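# Lift a crate with both hands and hold it still

## Task

Grip the crate between the two hands, raise the whole crate roughly three finger-widths (about 5 cm) above the table, and keep it motionless in the air, touching nothing else. At the finish, no motor of either hand may still show moving in hand_stopped_by.

## Robot and tools

Robot: a humanoid upper body on a stand beyond the table's -x edge, with two 7-joint arms, left_arm (its own left, on the +y side) and right_arm (-y side). Each ends in a five-finger hand; the left hand mirrors the right.

Scene frame: all printed poses share one frame. z = 0 is the table top, +z up, +x across the table away from the robot; the table's near edge is at x = 0.18 m. Shoulders sit about 0.28 m above the pelvis (pelvis 0.01 to 0.14 m above the table), 0.06 m toward +x and 0.10 m to each side. A hand point reaches at most 0.62 m from its shoulder. The body may be turned or tilted, and printed positions can be off, more so at full reach.

Hand point: a point fixed to the palm, 0.05 m in front of it, where index pad meets thumb tip in a pinch. Its own axes: +z along the straight fingers, +y out of the palm, +x across the palm toward the little finger on the right hand but toward the thumb on the left. Straight fingers extend 0.06 to 0.07 m past the point. A wrist bracket on the little-finger side sticks out and can collide.

Row layout (28 numbers, all in [-1, 1], one flat list covering both arms): left_arm dx, dy, dz, rx, ry, rz, then left_gripper little, ring, middle, index, thumb_bend, thumb_turn, force_limit, speed; then the same 14 for right_arm and right_gripper. Optionally 14 more numbers from 0 to 1 scale each joint's stiffness (left 7, then right 7, in Joint positions order); they persist.

Arm numbers are offsets, not poses: each row gives the target as a displacement from the hand point's measured pose at the start of the action (for a call's first action, the last pose reported in this scene), expressed in the hand point's own axes. Every row counts from that same start, not from the row before. Scale: 1.0 = 0.6 m for dx, dy, dz and 180 degrees for rotation; rx, ry, rz form one rotation vector. Each control step, the command is clipped to within 70 mm and 16 degrees of the measured pose, so big offsets need several actions. Position takes priority over orientation when both cannot be met.

Hand numbers are absolute targets: fingers and thumb_bend +1 straight/open, -1 fully curled; thumb_turn +1 beside the palm, -1 in front of it. Pinch is about index -0.22, thumb_bend -0.75, thumb_turn -0.57. force_limit maps -1..+1 to about 0..10 N at the fingertip (0..15 N for the thumb motors) and only stops closing. speed maps -1..+1 from near zero to full (full travel 0.6 s); close at -0.9 or below for a gentle grip. A motor starts only when its target changes by 0.01 or more, then locks on arrival, on reaching force_limit, or after stalling. There is no 'no change' value: to keep a hand as it is, resend its last eight numbers (or its hand_measured plus hand_force_limit and hand_speed if none sent yet). To tighten, raise force_limit and send a target further closed than hand_measured. Wrapping the whole hand works for objects 0.035 to 0.08 m across; turn the thumb first.

Tools:
- execute_actions(actions): a list of actions; each action is a table of up to 15 rows, one per 1/30 s step; shorter tables repeat the last row. An empty list just returns state and images.
- move(target, speed, blocking): target is one 28-number row as above, offsets from the pose in the last result that shows one. Both hand points travel straight and finish together in 0.5 to 10 s. speed is m/s from 0.002 to 0.5 (default 0.25), turning up to twice that in rad/s. Paths don't avoid obstacles or the other arm. blocking=false returns after 0.5 s; then use wait(0) or stop before sending anything else.
- wait(seconds): 0 to 10, arms hold their last command.
- stop(): brakes a running move.
- zoom_image(camera, region): camera is cam_head, cam_high, cam_left_wrist or cam_right_wrist; region [x0, y0, x1, y1] in pixels, at most 504 by 504.
- show_instructions(): shows reference images.
- finished_scene(scene): ends the current scene by its number; irreversible.

Results: a state line per arm with position in metres and quaternion wxyz; 'Hand target' lines show where each arm is being driven; hand_measured, hand_stopped_by (moving, target, force, stalled, fault), hand_load_n (positive = finger pushed open) each list six values in motor order. Loads near zero mean the grip is lost. A move adds a 'move:' line: done, off_target, moving, held or fault, plus limits such as paced (pose clipped) or held (steps blocked). 'pose unreachable' means the clearance check altered that arm's command.

Avoid: arms striking or pressing each other (any part, including fingers and bracket); knocking anything off the table; hard or fast contacts; overloading joints (wrist pitch and yaw only 4.35 N m, others 21.7, held weight included), which freezes that arm for 10 s; long heavy holds that overheat motors (warning from 90 °C, arm drops at 120 °C). The simulation keeps running while you think, holding the last command. Finish with the crate still, lifted, and no hand motor reading moving.

Each tool is called after "Request:" as name(argument=value, ...), one argument or row to a line, values as JSON.

Reference images:

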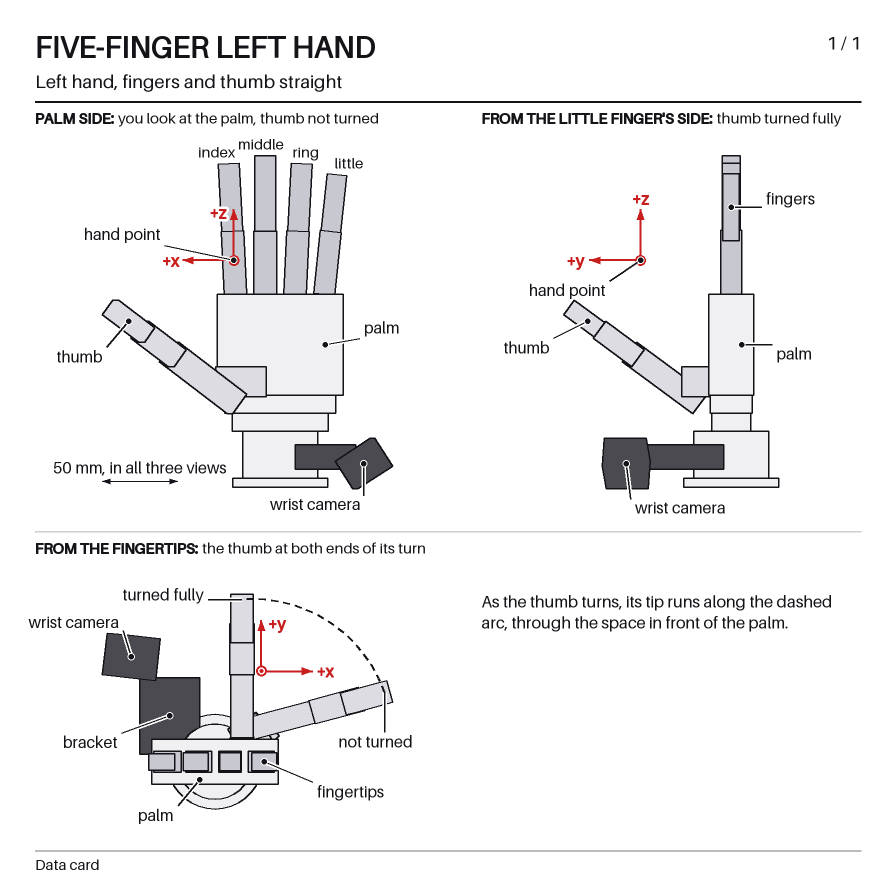

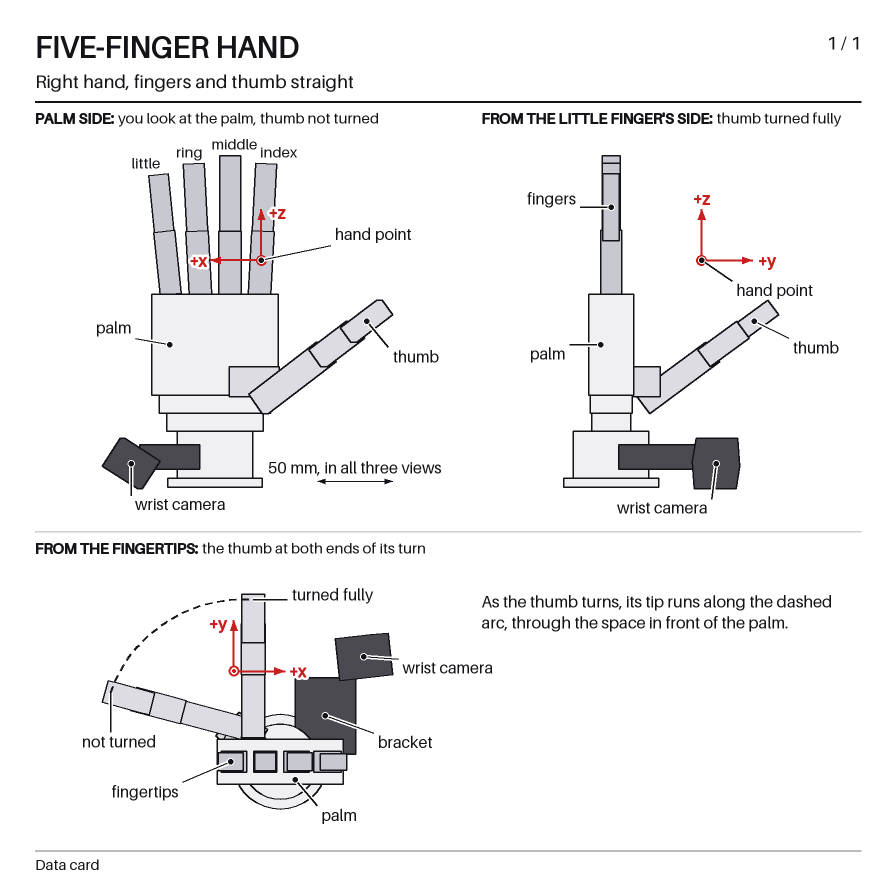

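## Session

I'll start by looking at the current state.

Request:
execute_actions(
  actions=[],
)

Scene clock: 0.00 s.
left_arm: end_effector_position=(+0.1921, +0.1276, +0.3715) hand_measured=(+1.000, +1.000, +1.000, +1.000, +1.000, +1.000) hand_load_n=(+0.0, +0.0, +0.0, +0.0, +0.0, +0.0) hand_stopped_by=(target, target, target, target, target, target) hand_force_limit=0.00 hand_speed=-0.80 end_effector_quat_wxyz=(+0.098, +0.149, -0.143, +0.973) | right_arm: end_effector_position=(+0.1775, -0.1068, +0.3840) hand_measured=(+1.000, +1.000, +1.000, +1.000, +1.000, +1.000) hand_load_n=(+0.0, +0.0, +0.0, +0.0, +0.0, +0.0) hand_stopped_by=(target, target, target, target, target, target) hand_force_limit=0.00 hand_speed=-0.80 end_effector_quat_wxyz=(+0.976, -0.203, +0.075, +0.038)
Joint positions: left_arm=[-0.012  0.514  0.169 -0.5   -0.684 -1.043 -0.393] | right_arm=[-0.066 -0.517 -0.345 -0.613  0.548 -0.977  0.346]
Joint velocities: left_arm=[-0.005  0.005  0.018 -0.003  0.     0.     0.   ] | right_arm=[-0.017  0.002  0.011 -0.009 -0.009  0.     0.   ]
Motor temperatures (°C, as the motors report them): left_arm=[46 54 46 48 39 38 32] | right_arm=[42 44 47 47 44 33 34]
Hand target (left_arm): +0.192, +0.128, +0.372; +0.098, +0.149, -0.143, +0.973
Hand target (right_arm): +0.177, -0.107, +0.384; +0.976, -0.203, +0.075, +0.038
Joint stiffness scale: left_arm=[1. 1. 1. 1. 1. 1. 1.] | right_arm=[1. 1. 1. 1. 1. 1. 1.]

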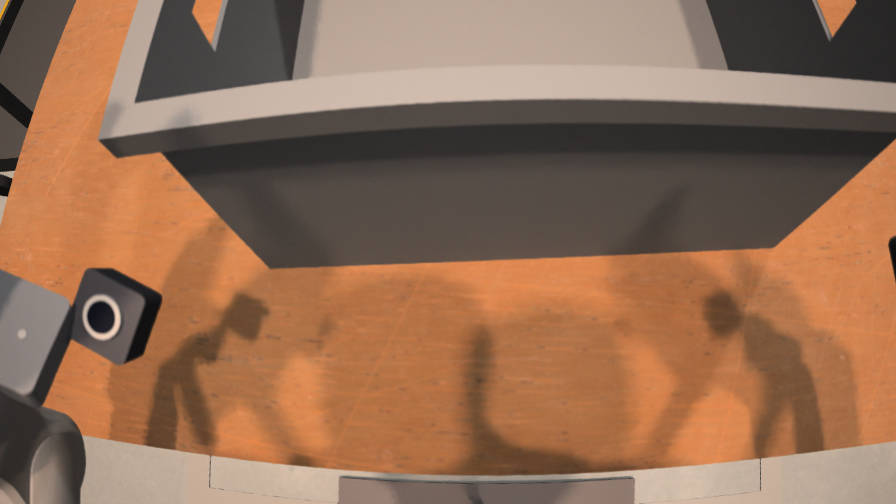

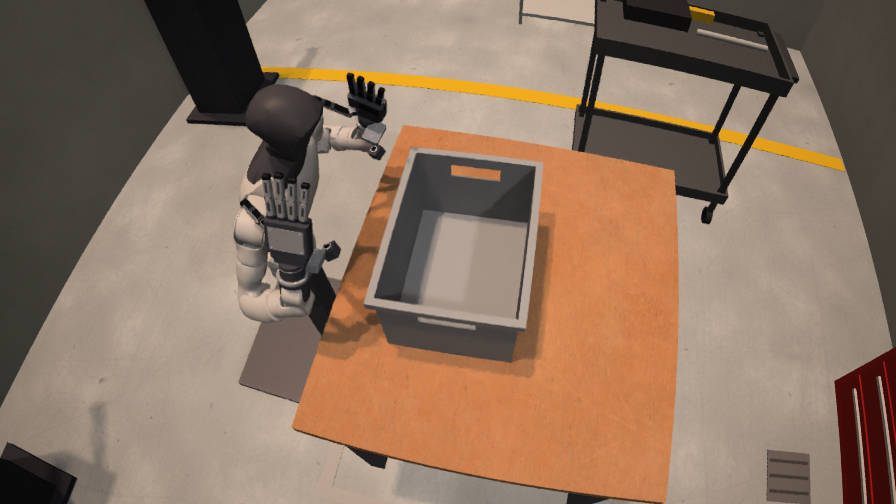

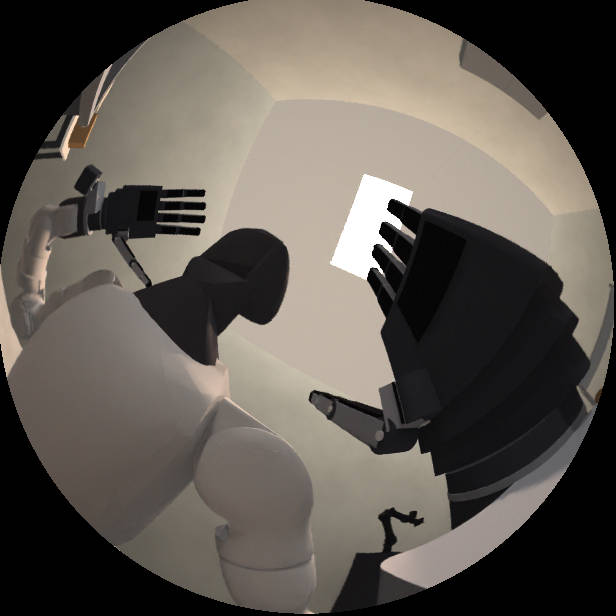

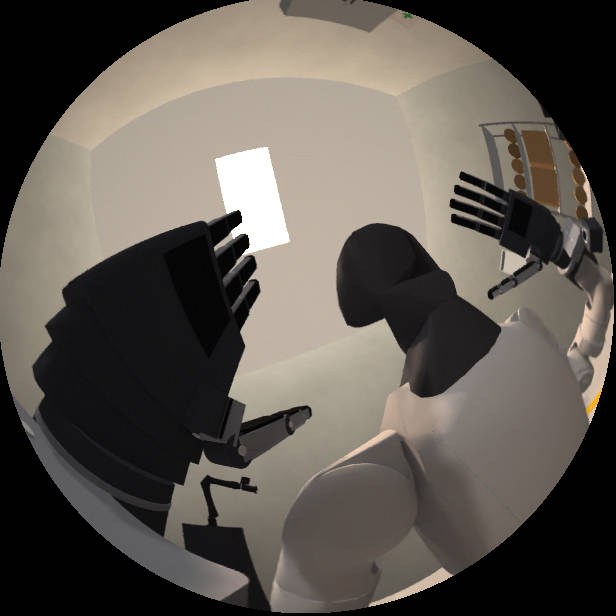

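Request:
zoom_image(
  camera="cam_high",
  region=[220, 50, 620, 400],
)

Request:
zoom_image(
  camera="cam_head",
  region=[0, 0, 504, 300],
)

Request:
zoom_image(
  camera="cam_head",
  region=[500, 0, 896, 300],
)

Region (220, 50, 620, 400) of cam_high's 896x504 image, scaled by 1.260, with more detail than that image has; it fills the top 441 rows of this view, and the rest is white.

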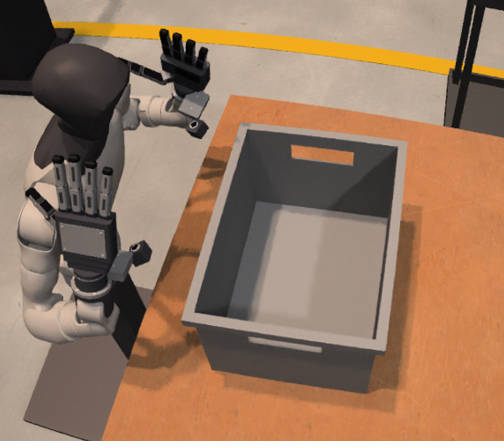

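Region (0, 0, 504, 300) of cam_head's 896x504 image, scaled by 1.000; it fills the top 300 rows of this view, and the rest is white.

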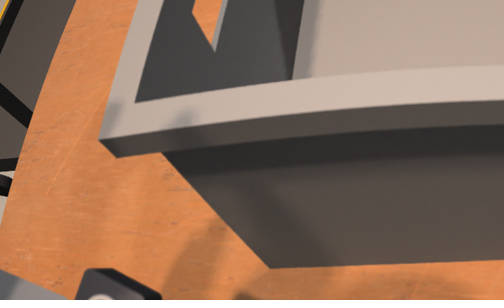

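Region (500, 0, 896, 300) of cam_head's 896x504 image, scaled by 1.273, with more detail than that image has; it fills the top 382 rows of this view, and the rest is white.

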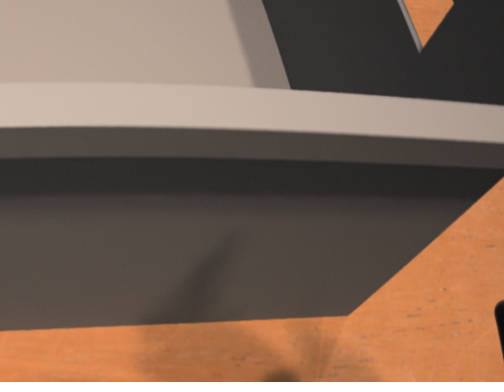

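Request:
zoom_image(
  camera="cam_high",
  region=[390, 130, 560, 230],
)

Request:
zoom_image(
  camera="cam_high",
  region=[350, 270, 550, 380],
)

Request:
zoom_image(
  camera="cam_head",
  region=[80, 0, 330, 180],
)

Region (390, 130, 560, 230) of cam_high's 896x504 image, scaled by 2.965, with more detail than that image has; it fills the top 296 rows of this view, and the rest is white.

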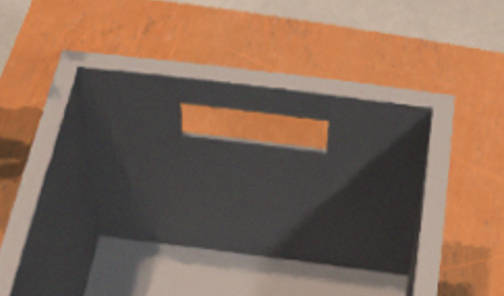

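Region (350, 270, 550, 380) of cam_high's 896x504 image, scaled by 2.520, with more detail than that image has; it fills the top 277 rows of this view, and the rest is white.

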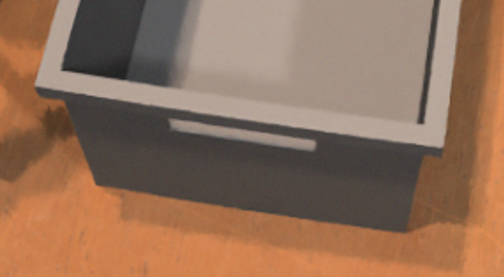

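Region (80, 0, 330, 180) of cam_head's 896x504 image, scaled by 2.016, with more detail than that image has; it fills the top 363 rows of this view, and the rest is white.

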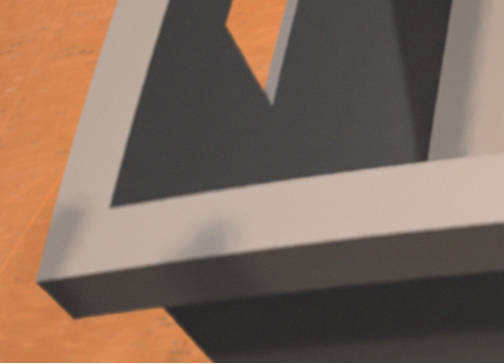

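Request:
zoom_image(
  camera="cam_high",
  region=[270, 380, 700, 504],
)

Request:
zoom_image(
  camera="cam_high",
  region=[230, 60, 430, 340],
)

Region (270, 380, 700, 504) of cam_high's 896x504 image, scaled by 1.172, with more detail than that image has; it fills the top 145 rows of this view, and the rest is white.

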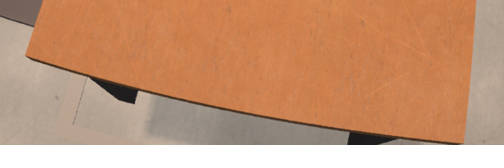

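Region (230, 60, 430, 340) of cam_high's 896x504 image, scaled by 1.800, with more detail than that image has; it fills the left 360 columns of this view, and the rest is white.

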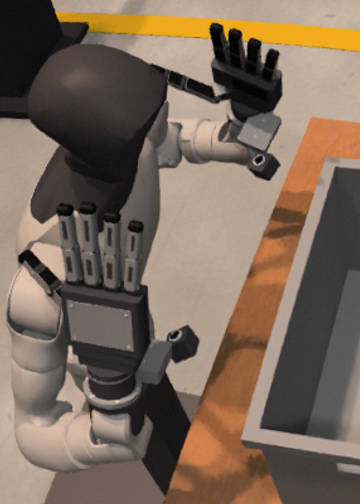

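Request:
move(
  target=[-0.4275,-0.1927,-0.2527,0.0387,-0.4456,-0.0784, 1,1,1,1,1,1,0,-0.8, 0.4575,-0.1677,-0.3657,0.0385,0.4817,0.1447, 1,1,1,1,1,1,0,-0.8],
  speed=0.3,
)

Scene clock: 123.03 s.
left_arm: end_effector_position=(+0.4200, +0.2566, +0.1861) hand_measured=(+1.000, +1.000, +1.000, +1.000, +1.000, +1.000) hand_load_n=(+0.0, +0.0, +0.0, +0.0, +0.0, +0.0) hand_stopped_by=(target, target, target, target, target, target) hand_force_limit=0.00 hand_speed=-0.80 end_effector_quat_wxyz=(+0.054, +0.760, -0.093, +0.641) | right_arm: end_effector_position=(+0.4278, -0.2710, +0.1836) hand_measured=(+1.000, +1.000, +1.000, +1.000, +1.000, +1.000) hand_load_n=(+0.0, +0.0, +0.0, +0.0, +0.0, +0.0) hand_stopped_by=(target, target, target, target, target, target) hand_force_limit=0.00 hand_speed=-0.80 end_effector_quat_wxyz=(+0.642, -0.099, +0.754, +0.099)
Joint positions: left_arm=[-0.06   1.218  0.079  0.131 -1.161 -0.088 -0.357] | right_arm=[-0.129 -1.201 -0.115  0.355  1.168 -0.078  0.589]
Joint velocities: left_arm=[ 0.005 -0.008 -0.011  0.006  0.015  0.004 -0.002] | right_arm=[-0.017 -0.012  0.003  0.008  0.     0.     0.004]
Motor temperatures (°C, as the motors report them): left_arm=[46 58 47 50 39 39 32] | right_arm=[42 48 48 49 44 34 35]
Hand target (left_arm): +0.420, +0.256, +0.185; +0.056, +0.761, -0.092, +0.640
Hand target (right_arm): +0.428, -0.271, +0.182; +0.640, -0.100, +0.755, +0.100
Off the commanded pose (left_arm): 0.013 m, 4 deg.
Off the commanded pose (right_arm): 0.006 m, 2 deg.
Joint stiffness scale: left_arm=[1. 1. 1. 1. 1. 1. 1.] | right_arm=[1. 1. 1. 1. 1. 1. 1.]
move: off_target (left_arm, right_arm)

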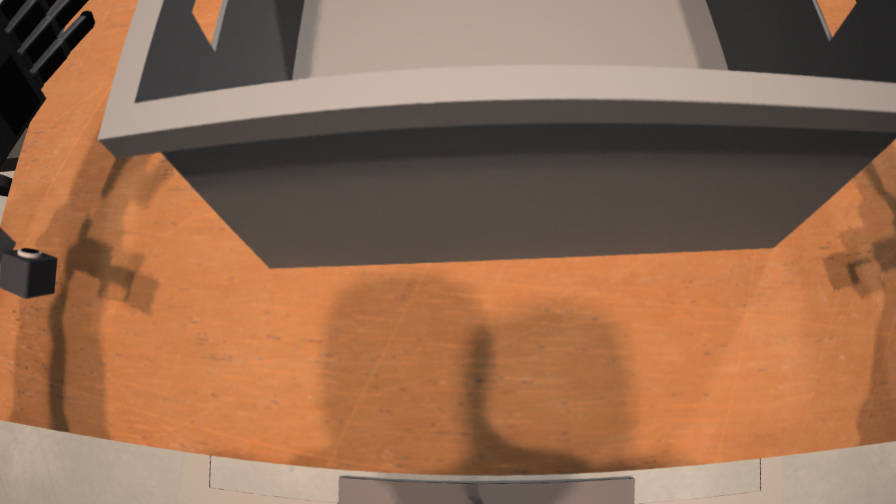

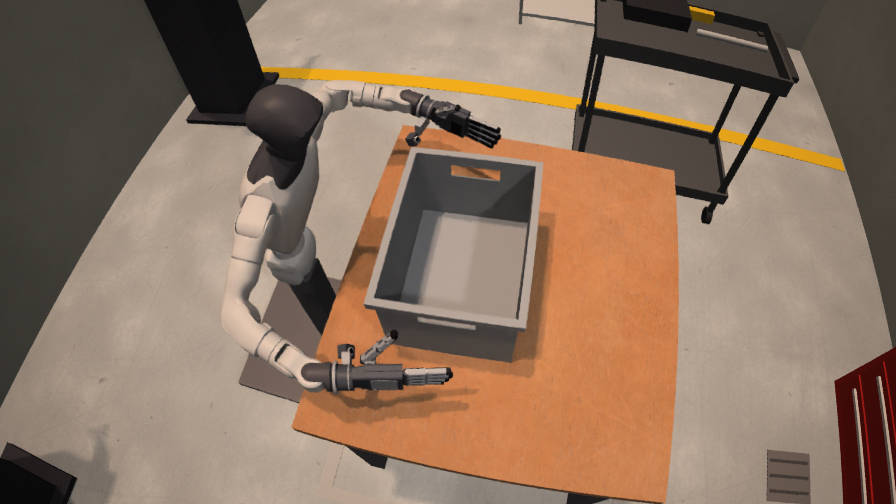

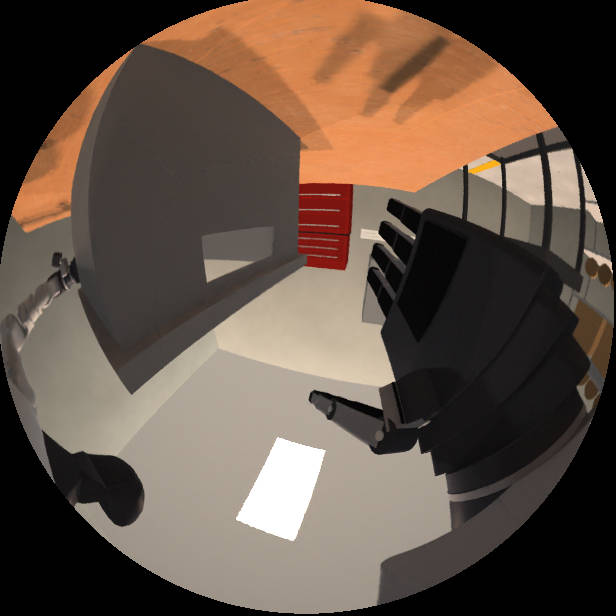

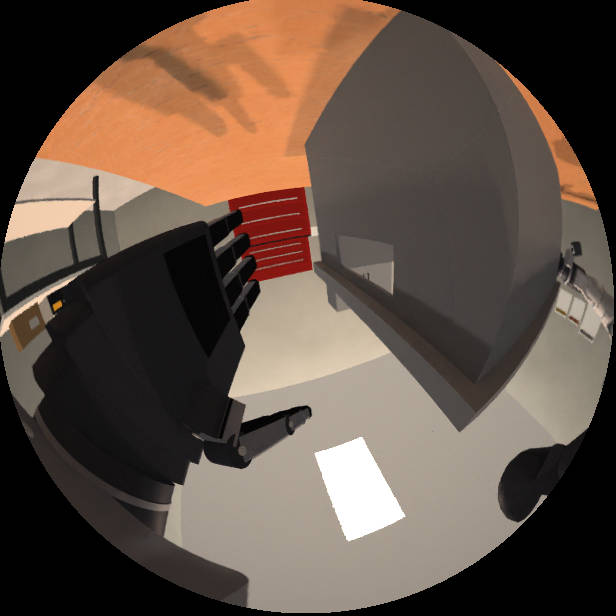

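Request:
zoom_image(
  camera="cam_left_wrist",
  region=[170, 170, 450, 420],
)

Request:
zoom_image(
  camera="cam_right_wrist",
  region=[190, 180, 490, 450],
)

Request:
zoom_image(
  camera="cam_high",
  region=[290, 280, 550, 420],
)

Request:
zoom_image(
  camera="cam_high",
  region=[380, 70, 560, 200],
)

Region (170, 170, 450, 420) of cam_left_wrist's 616x616 image, scaled by 1.800, with more detail than that image has; it fills the top 450 rows of this view, and the rest is white.

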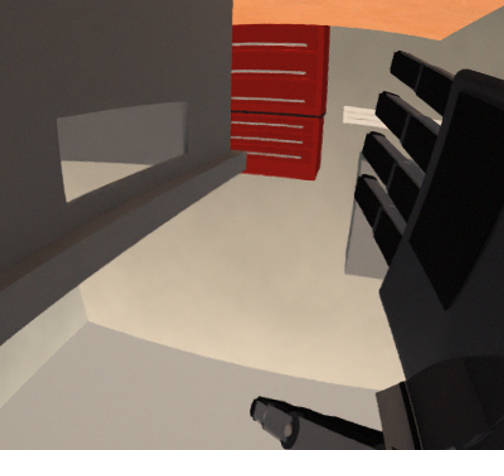

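Region (190, 180, 490, 450) of cam_right_wrist's 616x616 image, scaled by 1.680, with more detail than that image has; it fills the top 454 rows of this view, and the rest is white.

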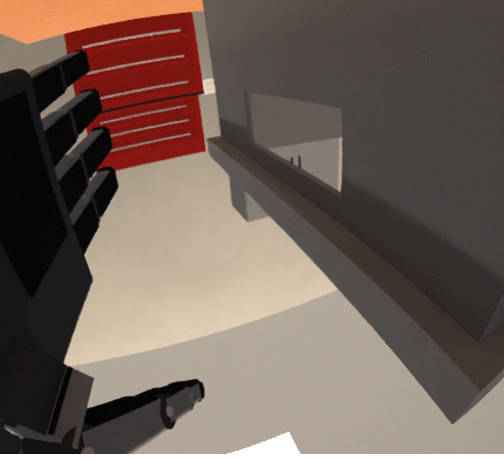

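Region (290, 280, 550, 420) of cam_high's 896x504 image, scaled by 1.938, with more detail than that image has; it fills the top 271 rows of this view, and the rest is white.

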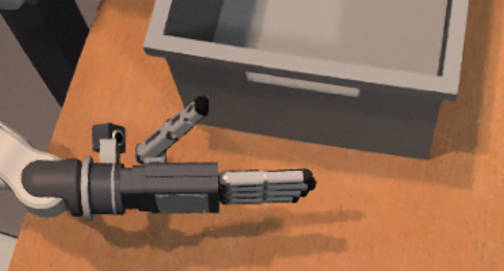

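Region (380, 70, 560, 200) of cam_high's 896x504 image, scaled by 2.800, with more detail than that image has.

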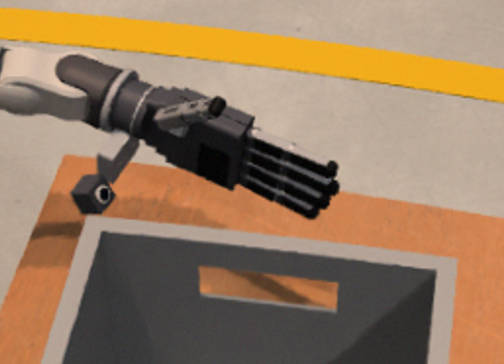

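Request:
zoom_image(
  camera="cam_left_wrist",
  region=[40, 20, 340, 420],
)

Request:
zoom_image(
  camera="cam_right_wrist",
  region=[280, 0, 600, 450],
)

Region (40, 20, 340, 420) of cam_left_wrist's 616x616 image, scaled by 1.260, with more detail than that image has; it fills the left 378 columns of this view, and the rest is white.

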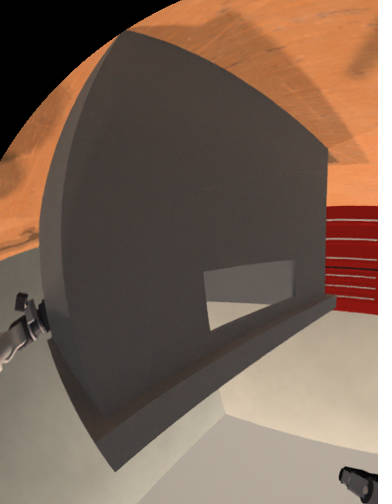

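Region (280, 0, 600, 450) of cam_right_wrist's 616x616 image, scaled by 1.120, with more detail than that image has; it fills the left 358 columns of this view, and the rest is white.

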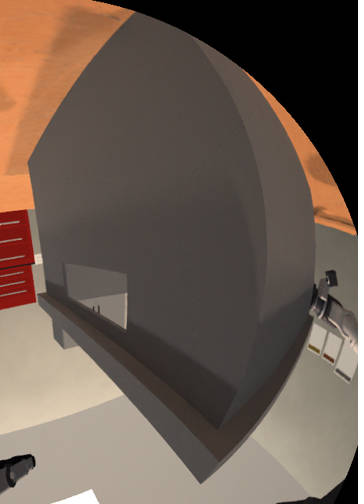

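Request:
move(
  target=[-0.0425,0.0742,0.0326,-0.0569,0.0259,-0.0323, 1,1,1,0.3,1,1,0,-0.3, 0.0436,0.0349,0.0452,-0.0660,-0.0185,0.0126, 1,1,1,0.3,1,1,0,-0.3],
  speed=0.1,
)

Scene clock: 233.60 s.
left_arm: end_effector_position=(+0.4263, +0.2068, +0.1555) hand_measured=(+1.000, +1.000, +1.000, +0.300, +1.000, +1.000) hand_load_n=(+0.0, +0.0, +0.0, +0.0, +0.0, +0.0) hand_stopped_by=(target, target, target, target, target, target) hand_force_limit=0.00 hand_speed=-0.30 end_effector_quat_wxyz=(+0.163, +0.730, -0.111, +0.654) | right_arm: end_effector_position=(+0.4430, -0.2469, +0.1570) hand_measured=(+1.000, +1.000, +1.000, +0.300, +1.000, +1.000) hand_load_n=(+0.0, +0.0, +0.0, +0.0, +0.0, +0.0) hand_stopped_by=(target, target, target, target, target, target) hand_force_limit=0.00 hand_speed=-0.30 end_effector_quat_wxyz=(+0.649, -0.138, +0.723, +0.194)
Joint positions: left_arm=[-0.327  0.981 -0.13   0.356 -1.069 -0.184 -0.568] | right_arm=[-0.619 -0.979  0.091  0.953  1.017 -0.213  1.026]
Joint velocities: left_arm=[-0.005  0.008 -0.003  0.     0.    -0.005 -0.002] | right_arm=[-0.029 -0.002  0.017  0.049 -0.002 -0.019  0.032]
Motor temperatures (°C, as the motors report them): left_arm=[49 68 51 48 39 44 32] | right_arm=[46 63 52 48 44 39 34]
Hand target (left_arm): +0.426, +0.206, +0.155; +0.163, +0.730, -0.114, +0.654
Hand target (right_arm): +0.443, -0.246, +0.156; +0.648, -0.141, +0.723, +0.194
Off the commanded pose (left_arm): 0.004 m, 1 deg.
Off the commanded pose (right_arm): 0.004 m, 1 deg.
Joint stiffness scale: left_arm=[1. 1. 1. 1. 1. 1. 1.] | right_arm=[1. 1. 1. 1. 1. 1. 1.]
move: off_target (left_arm, right_arm)

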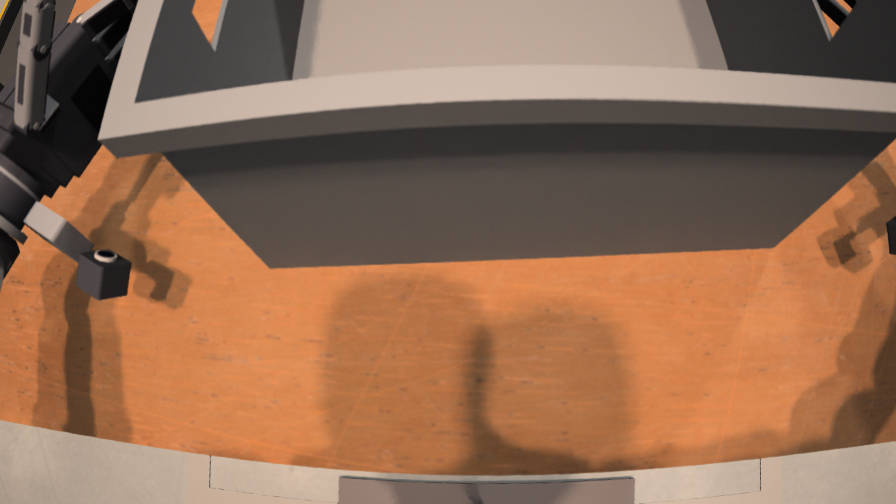

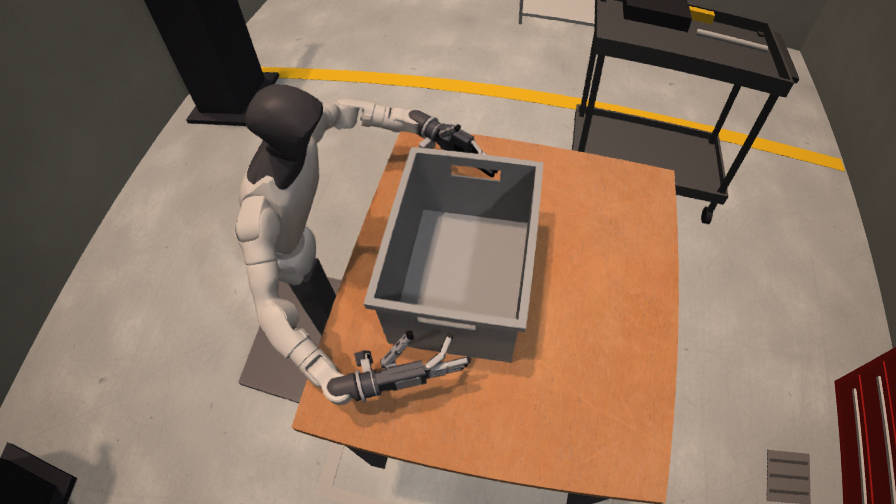

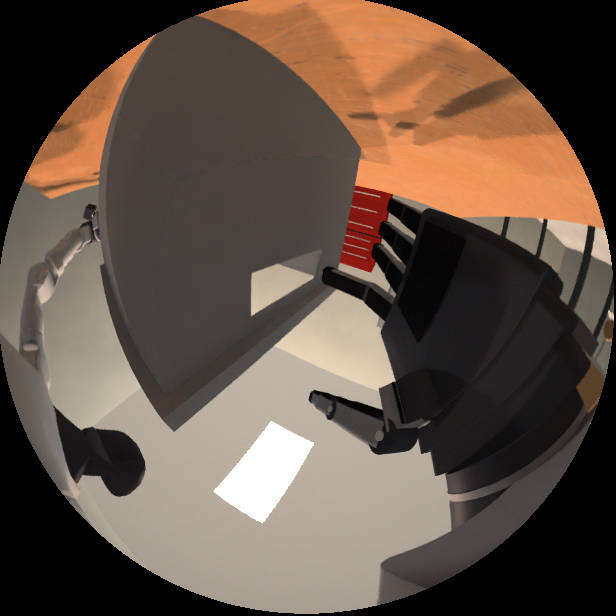

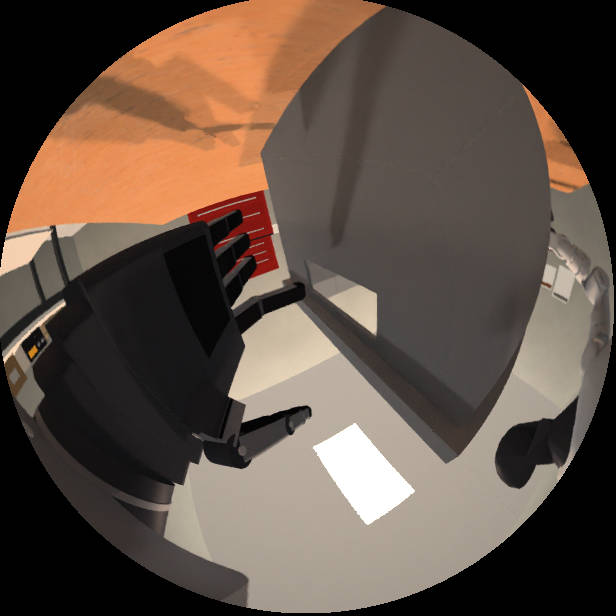

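Request:
zoom_image(
  camera="cam_left_wrist",
  region=[220, 180, 420, 350],
)

Request:
zoom_image(
  camera="cam_right_wrist",
  region=[210, 190, 410, 360],
)

Request:
zoom_image(
  camera="cam_high",
  region=[340, 290, 540, 410],
)

Request:
zoom_image(
  camera="cam_high",
  region=[400, 100, 550, 200],
)

Region (220, 180, 420, 350) of cam_left_wrist's 616x616 image, scaled by 2.520, with more detail than that image has; it fills the top 428 rows of this view, and the rest is white.

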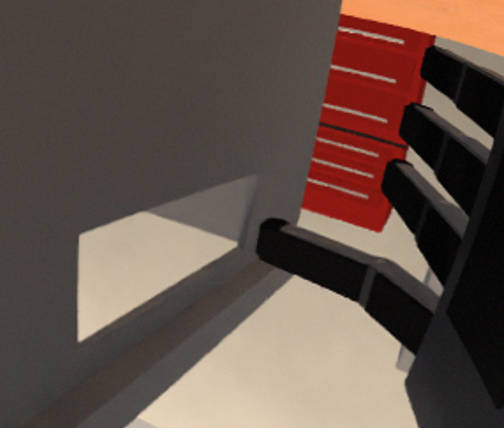

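Region (210, 190, 410, 360) of cam_right_wrist's 616x616 image, scaled by 2.520, with more detail than that image has; it fills the top 428 rows of this view, and the rest is white.

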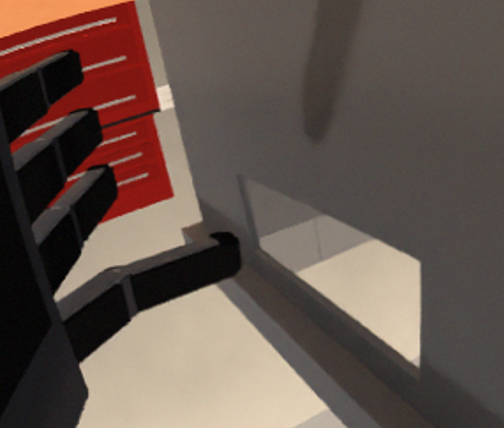

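Region (340, 290, 540, 410) of cam_high's 896x504 image, scaled by 2.520, with more detail than that image has; it fills the top 302 rows of this view, and the rest is white.

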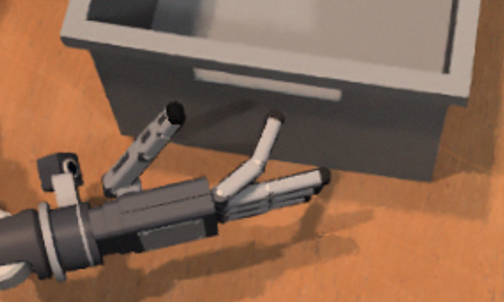

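Region (400, 100, 550, 200) of cam_high's 896x504 image, scaled by 3.360, with more detail than that image has.

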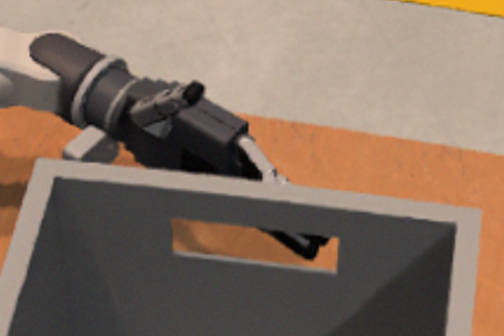

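Request:
move(
  target=[0.0035,0.0697,0.0172,0,0,0, 1,1,1,0.15,1,1,0,-0.3, 0.0002,0.0675,0.0210,0,0,0, 1,1,1,0.15,1,1,0,-0.3],
  speed=0.04,
)

Scene clock: 262.50 s.
left_arm: end_effector_position=(+0.4194, +0.1656, +0.1598) hand_measured=(+1.000, +1.000, +1.000, +0.150, +1.000, +1.000) hand_load_n=(+0.0, +0.0, +0.0, +0.0, +0.0, +0.0) hand_stopped_by=(target, target, target, target, target, target) hand_force_limit=0.00 hand_speed=-0.30 end_effector_quat_wxyz=(+0.163, +0.730, -0.110, +0.654) | right_arm: end_effector_position=(+0.4372, -0.2032, +0.1573) hand_measured=(+1.000, +1.000, +1.000, +0.150, +1.000, +1.000) hand_load_n=(+0.0, +0.0, +0.0, +0.0, +0.0, +0.0) hand_stopped_by=(target, target, target, target, target, target) hand_force_limit=0.00 hand_speed=-0.30 end_effector_quat_wxyz=(+0.648, -0.146, +0.723, +0.191)
Joint positions: left_arm=[-0.241  0.981 -0.164  0.074 -1.041 -0.155 -0.33 ] | right_arm=[-0.396 -0.994  0.084  0.486  1.037 -0.155  0.718]
Joint velocities: left_arm=[ 0.    -0.002  0.    -0.002 -0.006  0.     0.004] | right_arm=[ 0.026  0.002 -0.002  0.008  0.     0.002 -0.006]
Motor temperatures (°C, as the motors report them): left_arm=[51 69 51 49 39 45 32] | right_arm=[50 63 51 49 44 39 34]
Hand target (left_arm): +0.419, +0.165, +0.158; +0.161, +0.733, -0.112, +0.652
Hand target (right_arm): +0.437, -0.204, +0.158; +0.648, -0.144, +0.723, +0.190
Off the commanded pose (left_arm): 0.002 m, 0 deg.
Off the commanded pose (right_arm): 0.003 m, 1 deg.
Joint stiffness scale: left_arm=[1. 1. 1. 1. 1. 1. 1.] | right_arm=[1. 1. 1. 1. 1. 1. 1.]
move: done

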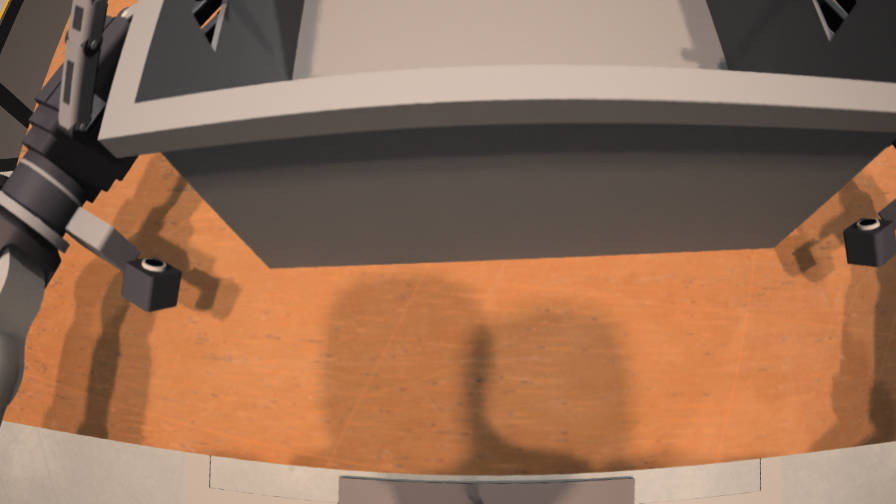

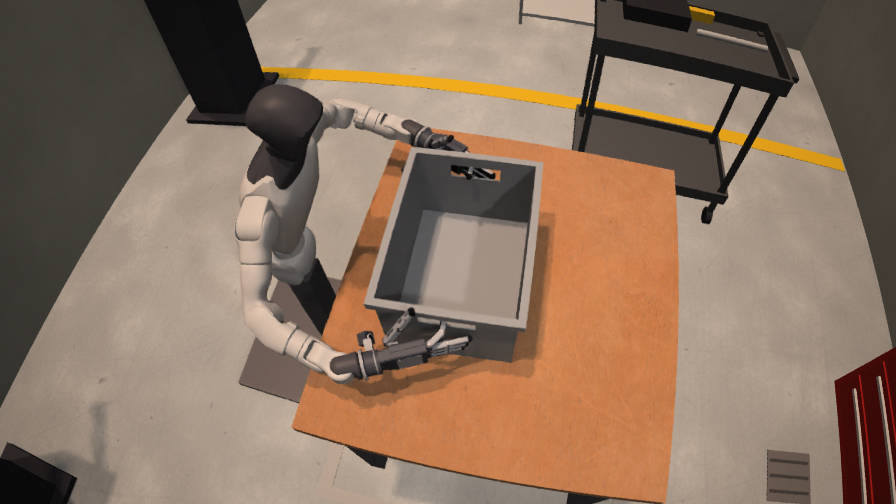

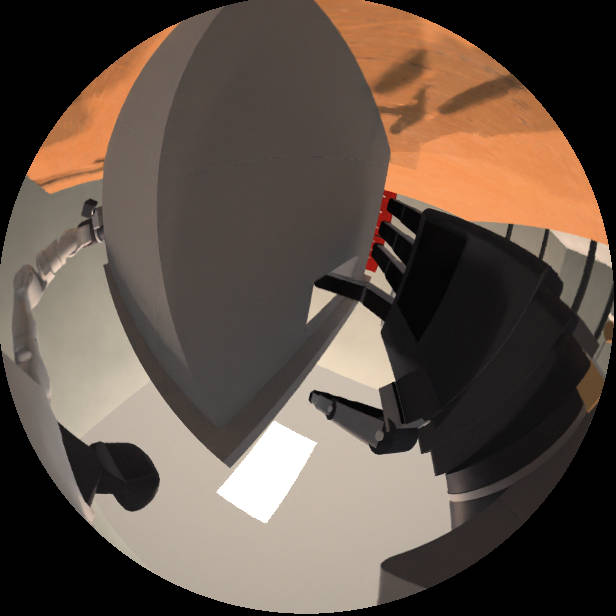

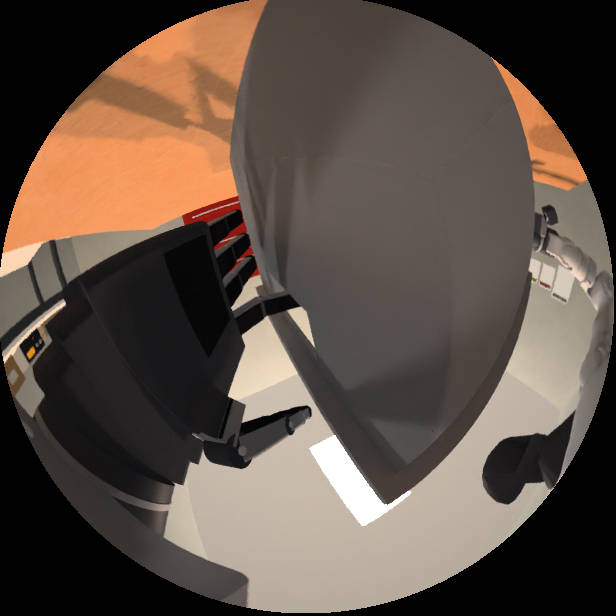

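Request:
zoom_image(
  camera="cam_left_wrist",
  region=[270, 180, 430, 350],
)

Request:
zoom_image(
  camera="cam_right_wrist",
  region=[200, 190, 360, 360],
)

Request:
zoom_image(
  camera="cam_high",
  region=[340, 280, 540, 400],
)

Request:
zoom_image(
  camera="cam_high",
  region=[400, 110, 550, 210],
)

Region (270, 180, 430, 350) of cam_left_wrist's 616x616 image, scaled by 2.965, with more detail than that image has; it fills the left 474 columns of this view, and the rest is white.

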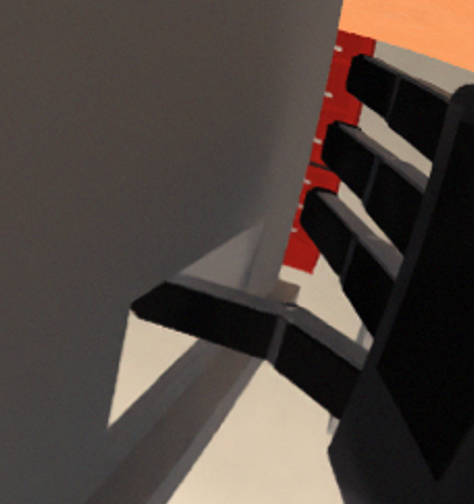

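Region (200, 190, 360, 360) of cam_right_wrist's 616x616 image, scaled by 2.965, with more detail than that image has; it fills the left 474 columns of this view, and the rest is white.

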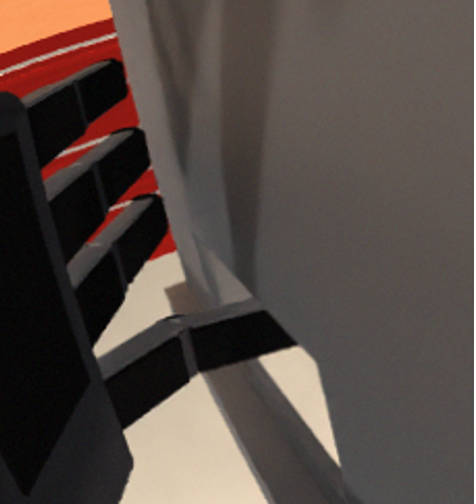

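Region (340, 280, 540, 400) of cam_high's 896x504 image, scaled by 2.520, with more detail than that image has; it fills the top 302 rows of this view, and the rest is white.

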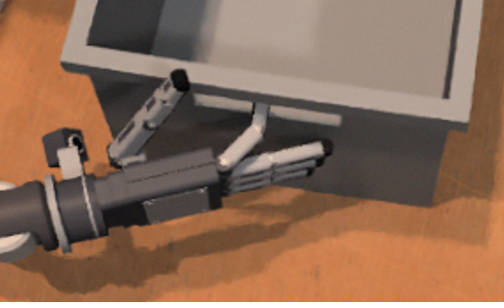

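Region (400, 110, 550, 210) of cam_high's 896x504 image, scaled by 3.360, with more detail than that image has.

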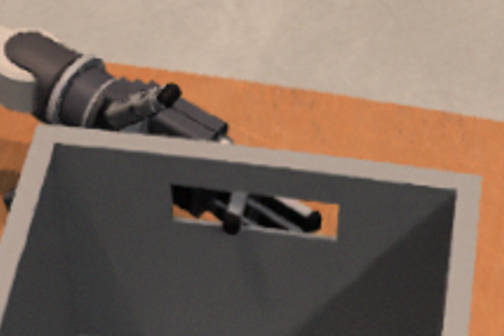

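Request:
move(
  target=[0.0107,0.012,0.0192,0,0,0, 1,1,1,0.15,1,1,0,-0.3, -0.0112,0.0105,0.0068,0,0,0, 1,1,1,0.15,1,1,0,-0.3],
  speed=0.03,
)

Scene clock: 274.37 s.
left_arm: end_effector_position=(+0.4274, +0.1548, +0.1662) hand_measured=(+1.000, +1.000, +1.000, +0.150, +1.000, +1.000) hand_load_n=(+0.0, +0.0, +0.0, +0.0, +0.0, +0.0) hand_stopped_by=(target, target, target, target, target, target) hand_force_limit=0.00 hand_speed=-0.30 end_effector_quat_wxyz=(+0.164, +0.730, -0.110, +0.654) | right_arm: end_effector_position=(+0.4387, -0.1956, +0.1633) hand_measured=(+1.000, +1.000, +1.000, +0.150, +1.000, +1.000) hand_load_n=(+0.0, +0.0, +0.0, +0.0, +0.0, +0.0) hand_stopped_by=(target, target, target, target, target, target) hand_force_limit=0.00 hand_speed=-0.30 end_effector_quat_wxyz=(+0.648, -0.148, +0.723, +0.190)
Joint positions: left_arm=[-0.286  0.981 -0.185  0.039 -1.041 -0.113 -0.275] | right_arm=[-0.383 -1.008  0.08   0.413  1.04  -0.125  0.665]
Joint velocities: left_arm=[ 0.003 -0.002 -0.015  0.     0.017  0.     0.001] | right_arm=[0.005 0.018 0.    0.003 0.    0.004 0.   ]
Motor temperatures (°C, as the motors report them): left_arm=[50 68 51 49 39 45 32] | right_arm=[50 63 52 49 44 39 34]
Hand target (left_arm): +0.427, +0.154, +0.165; +0.163, +0.731, -0.111, +0.653
Hand target (right_arm): +0.439, -0.196, +0.164; +0.648, -0.147, +0.723, +0.190
Off the commanded pose (left_arm): 0.001 m, 0 deg.
Off the commanded pose (right_arm): 0.001 m, 0 deg.
Joint stiffness scale: left_arm=[1. 1. 1. 1. 1. 1. 1.] | right_arm=[1. 1. 1. 1. 1. 1. 1.]
move: done

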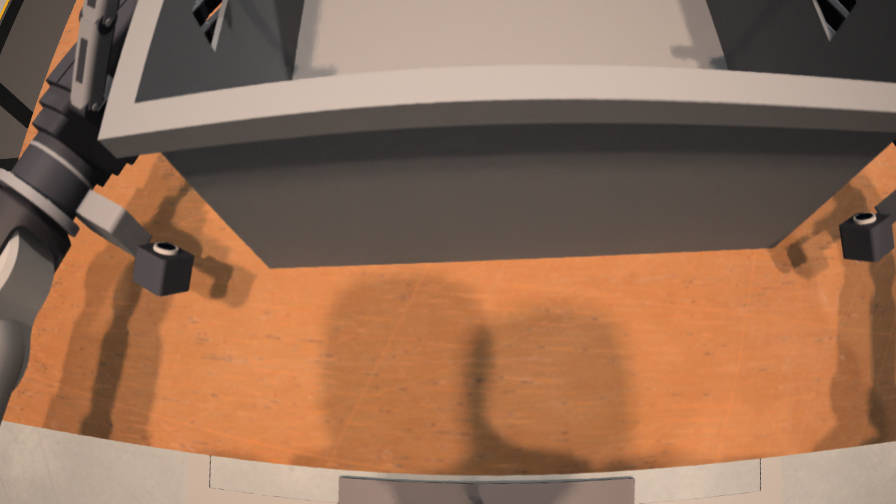

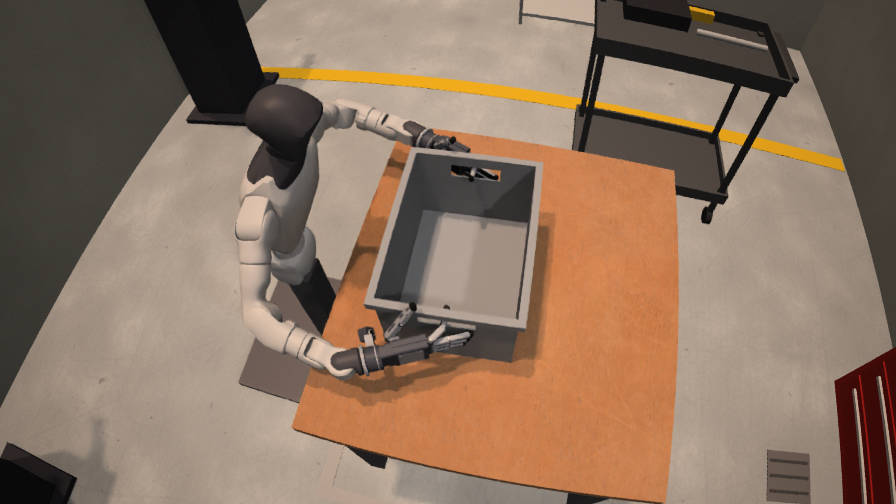

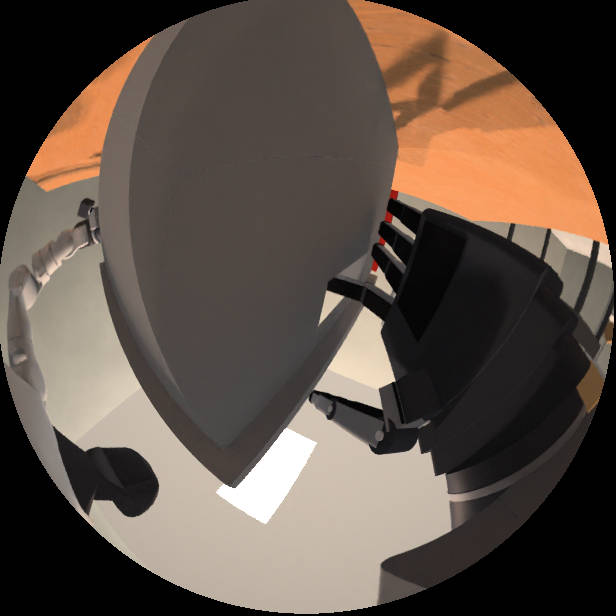

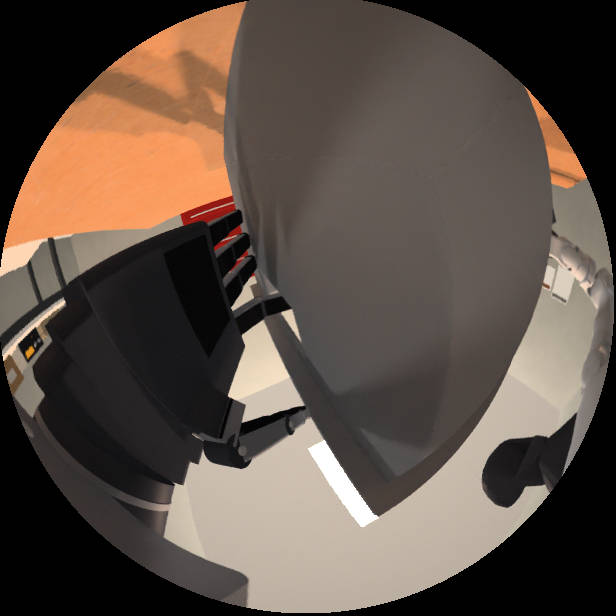

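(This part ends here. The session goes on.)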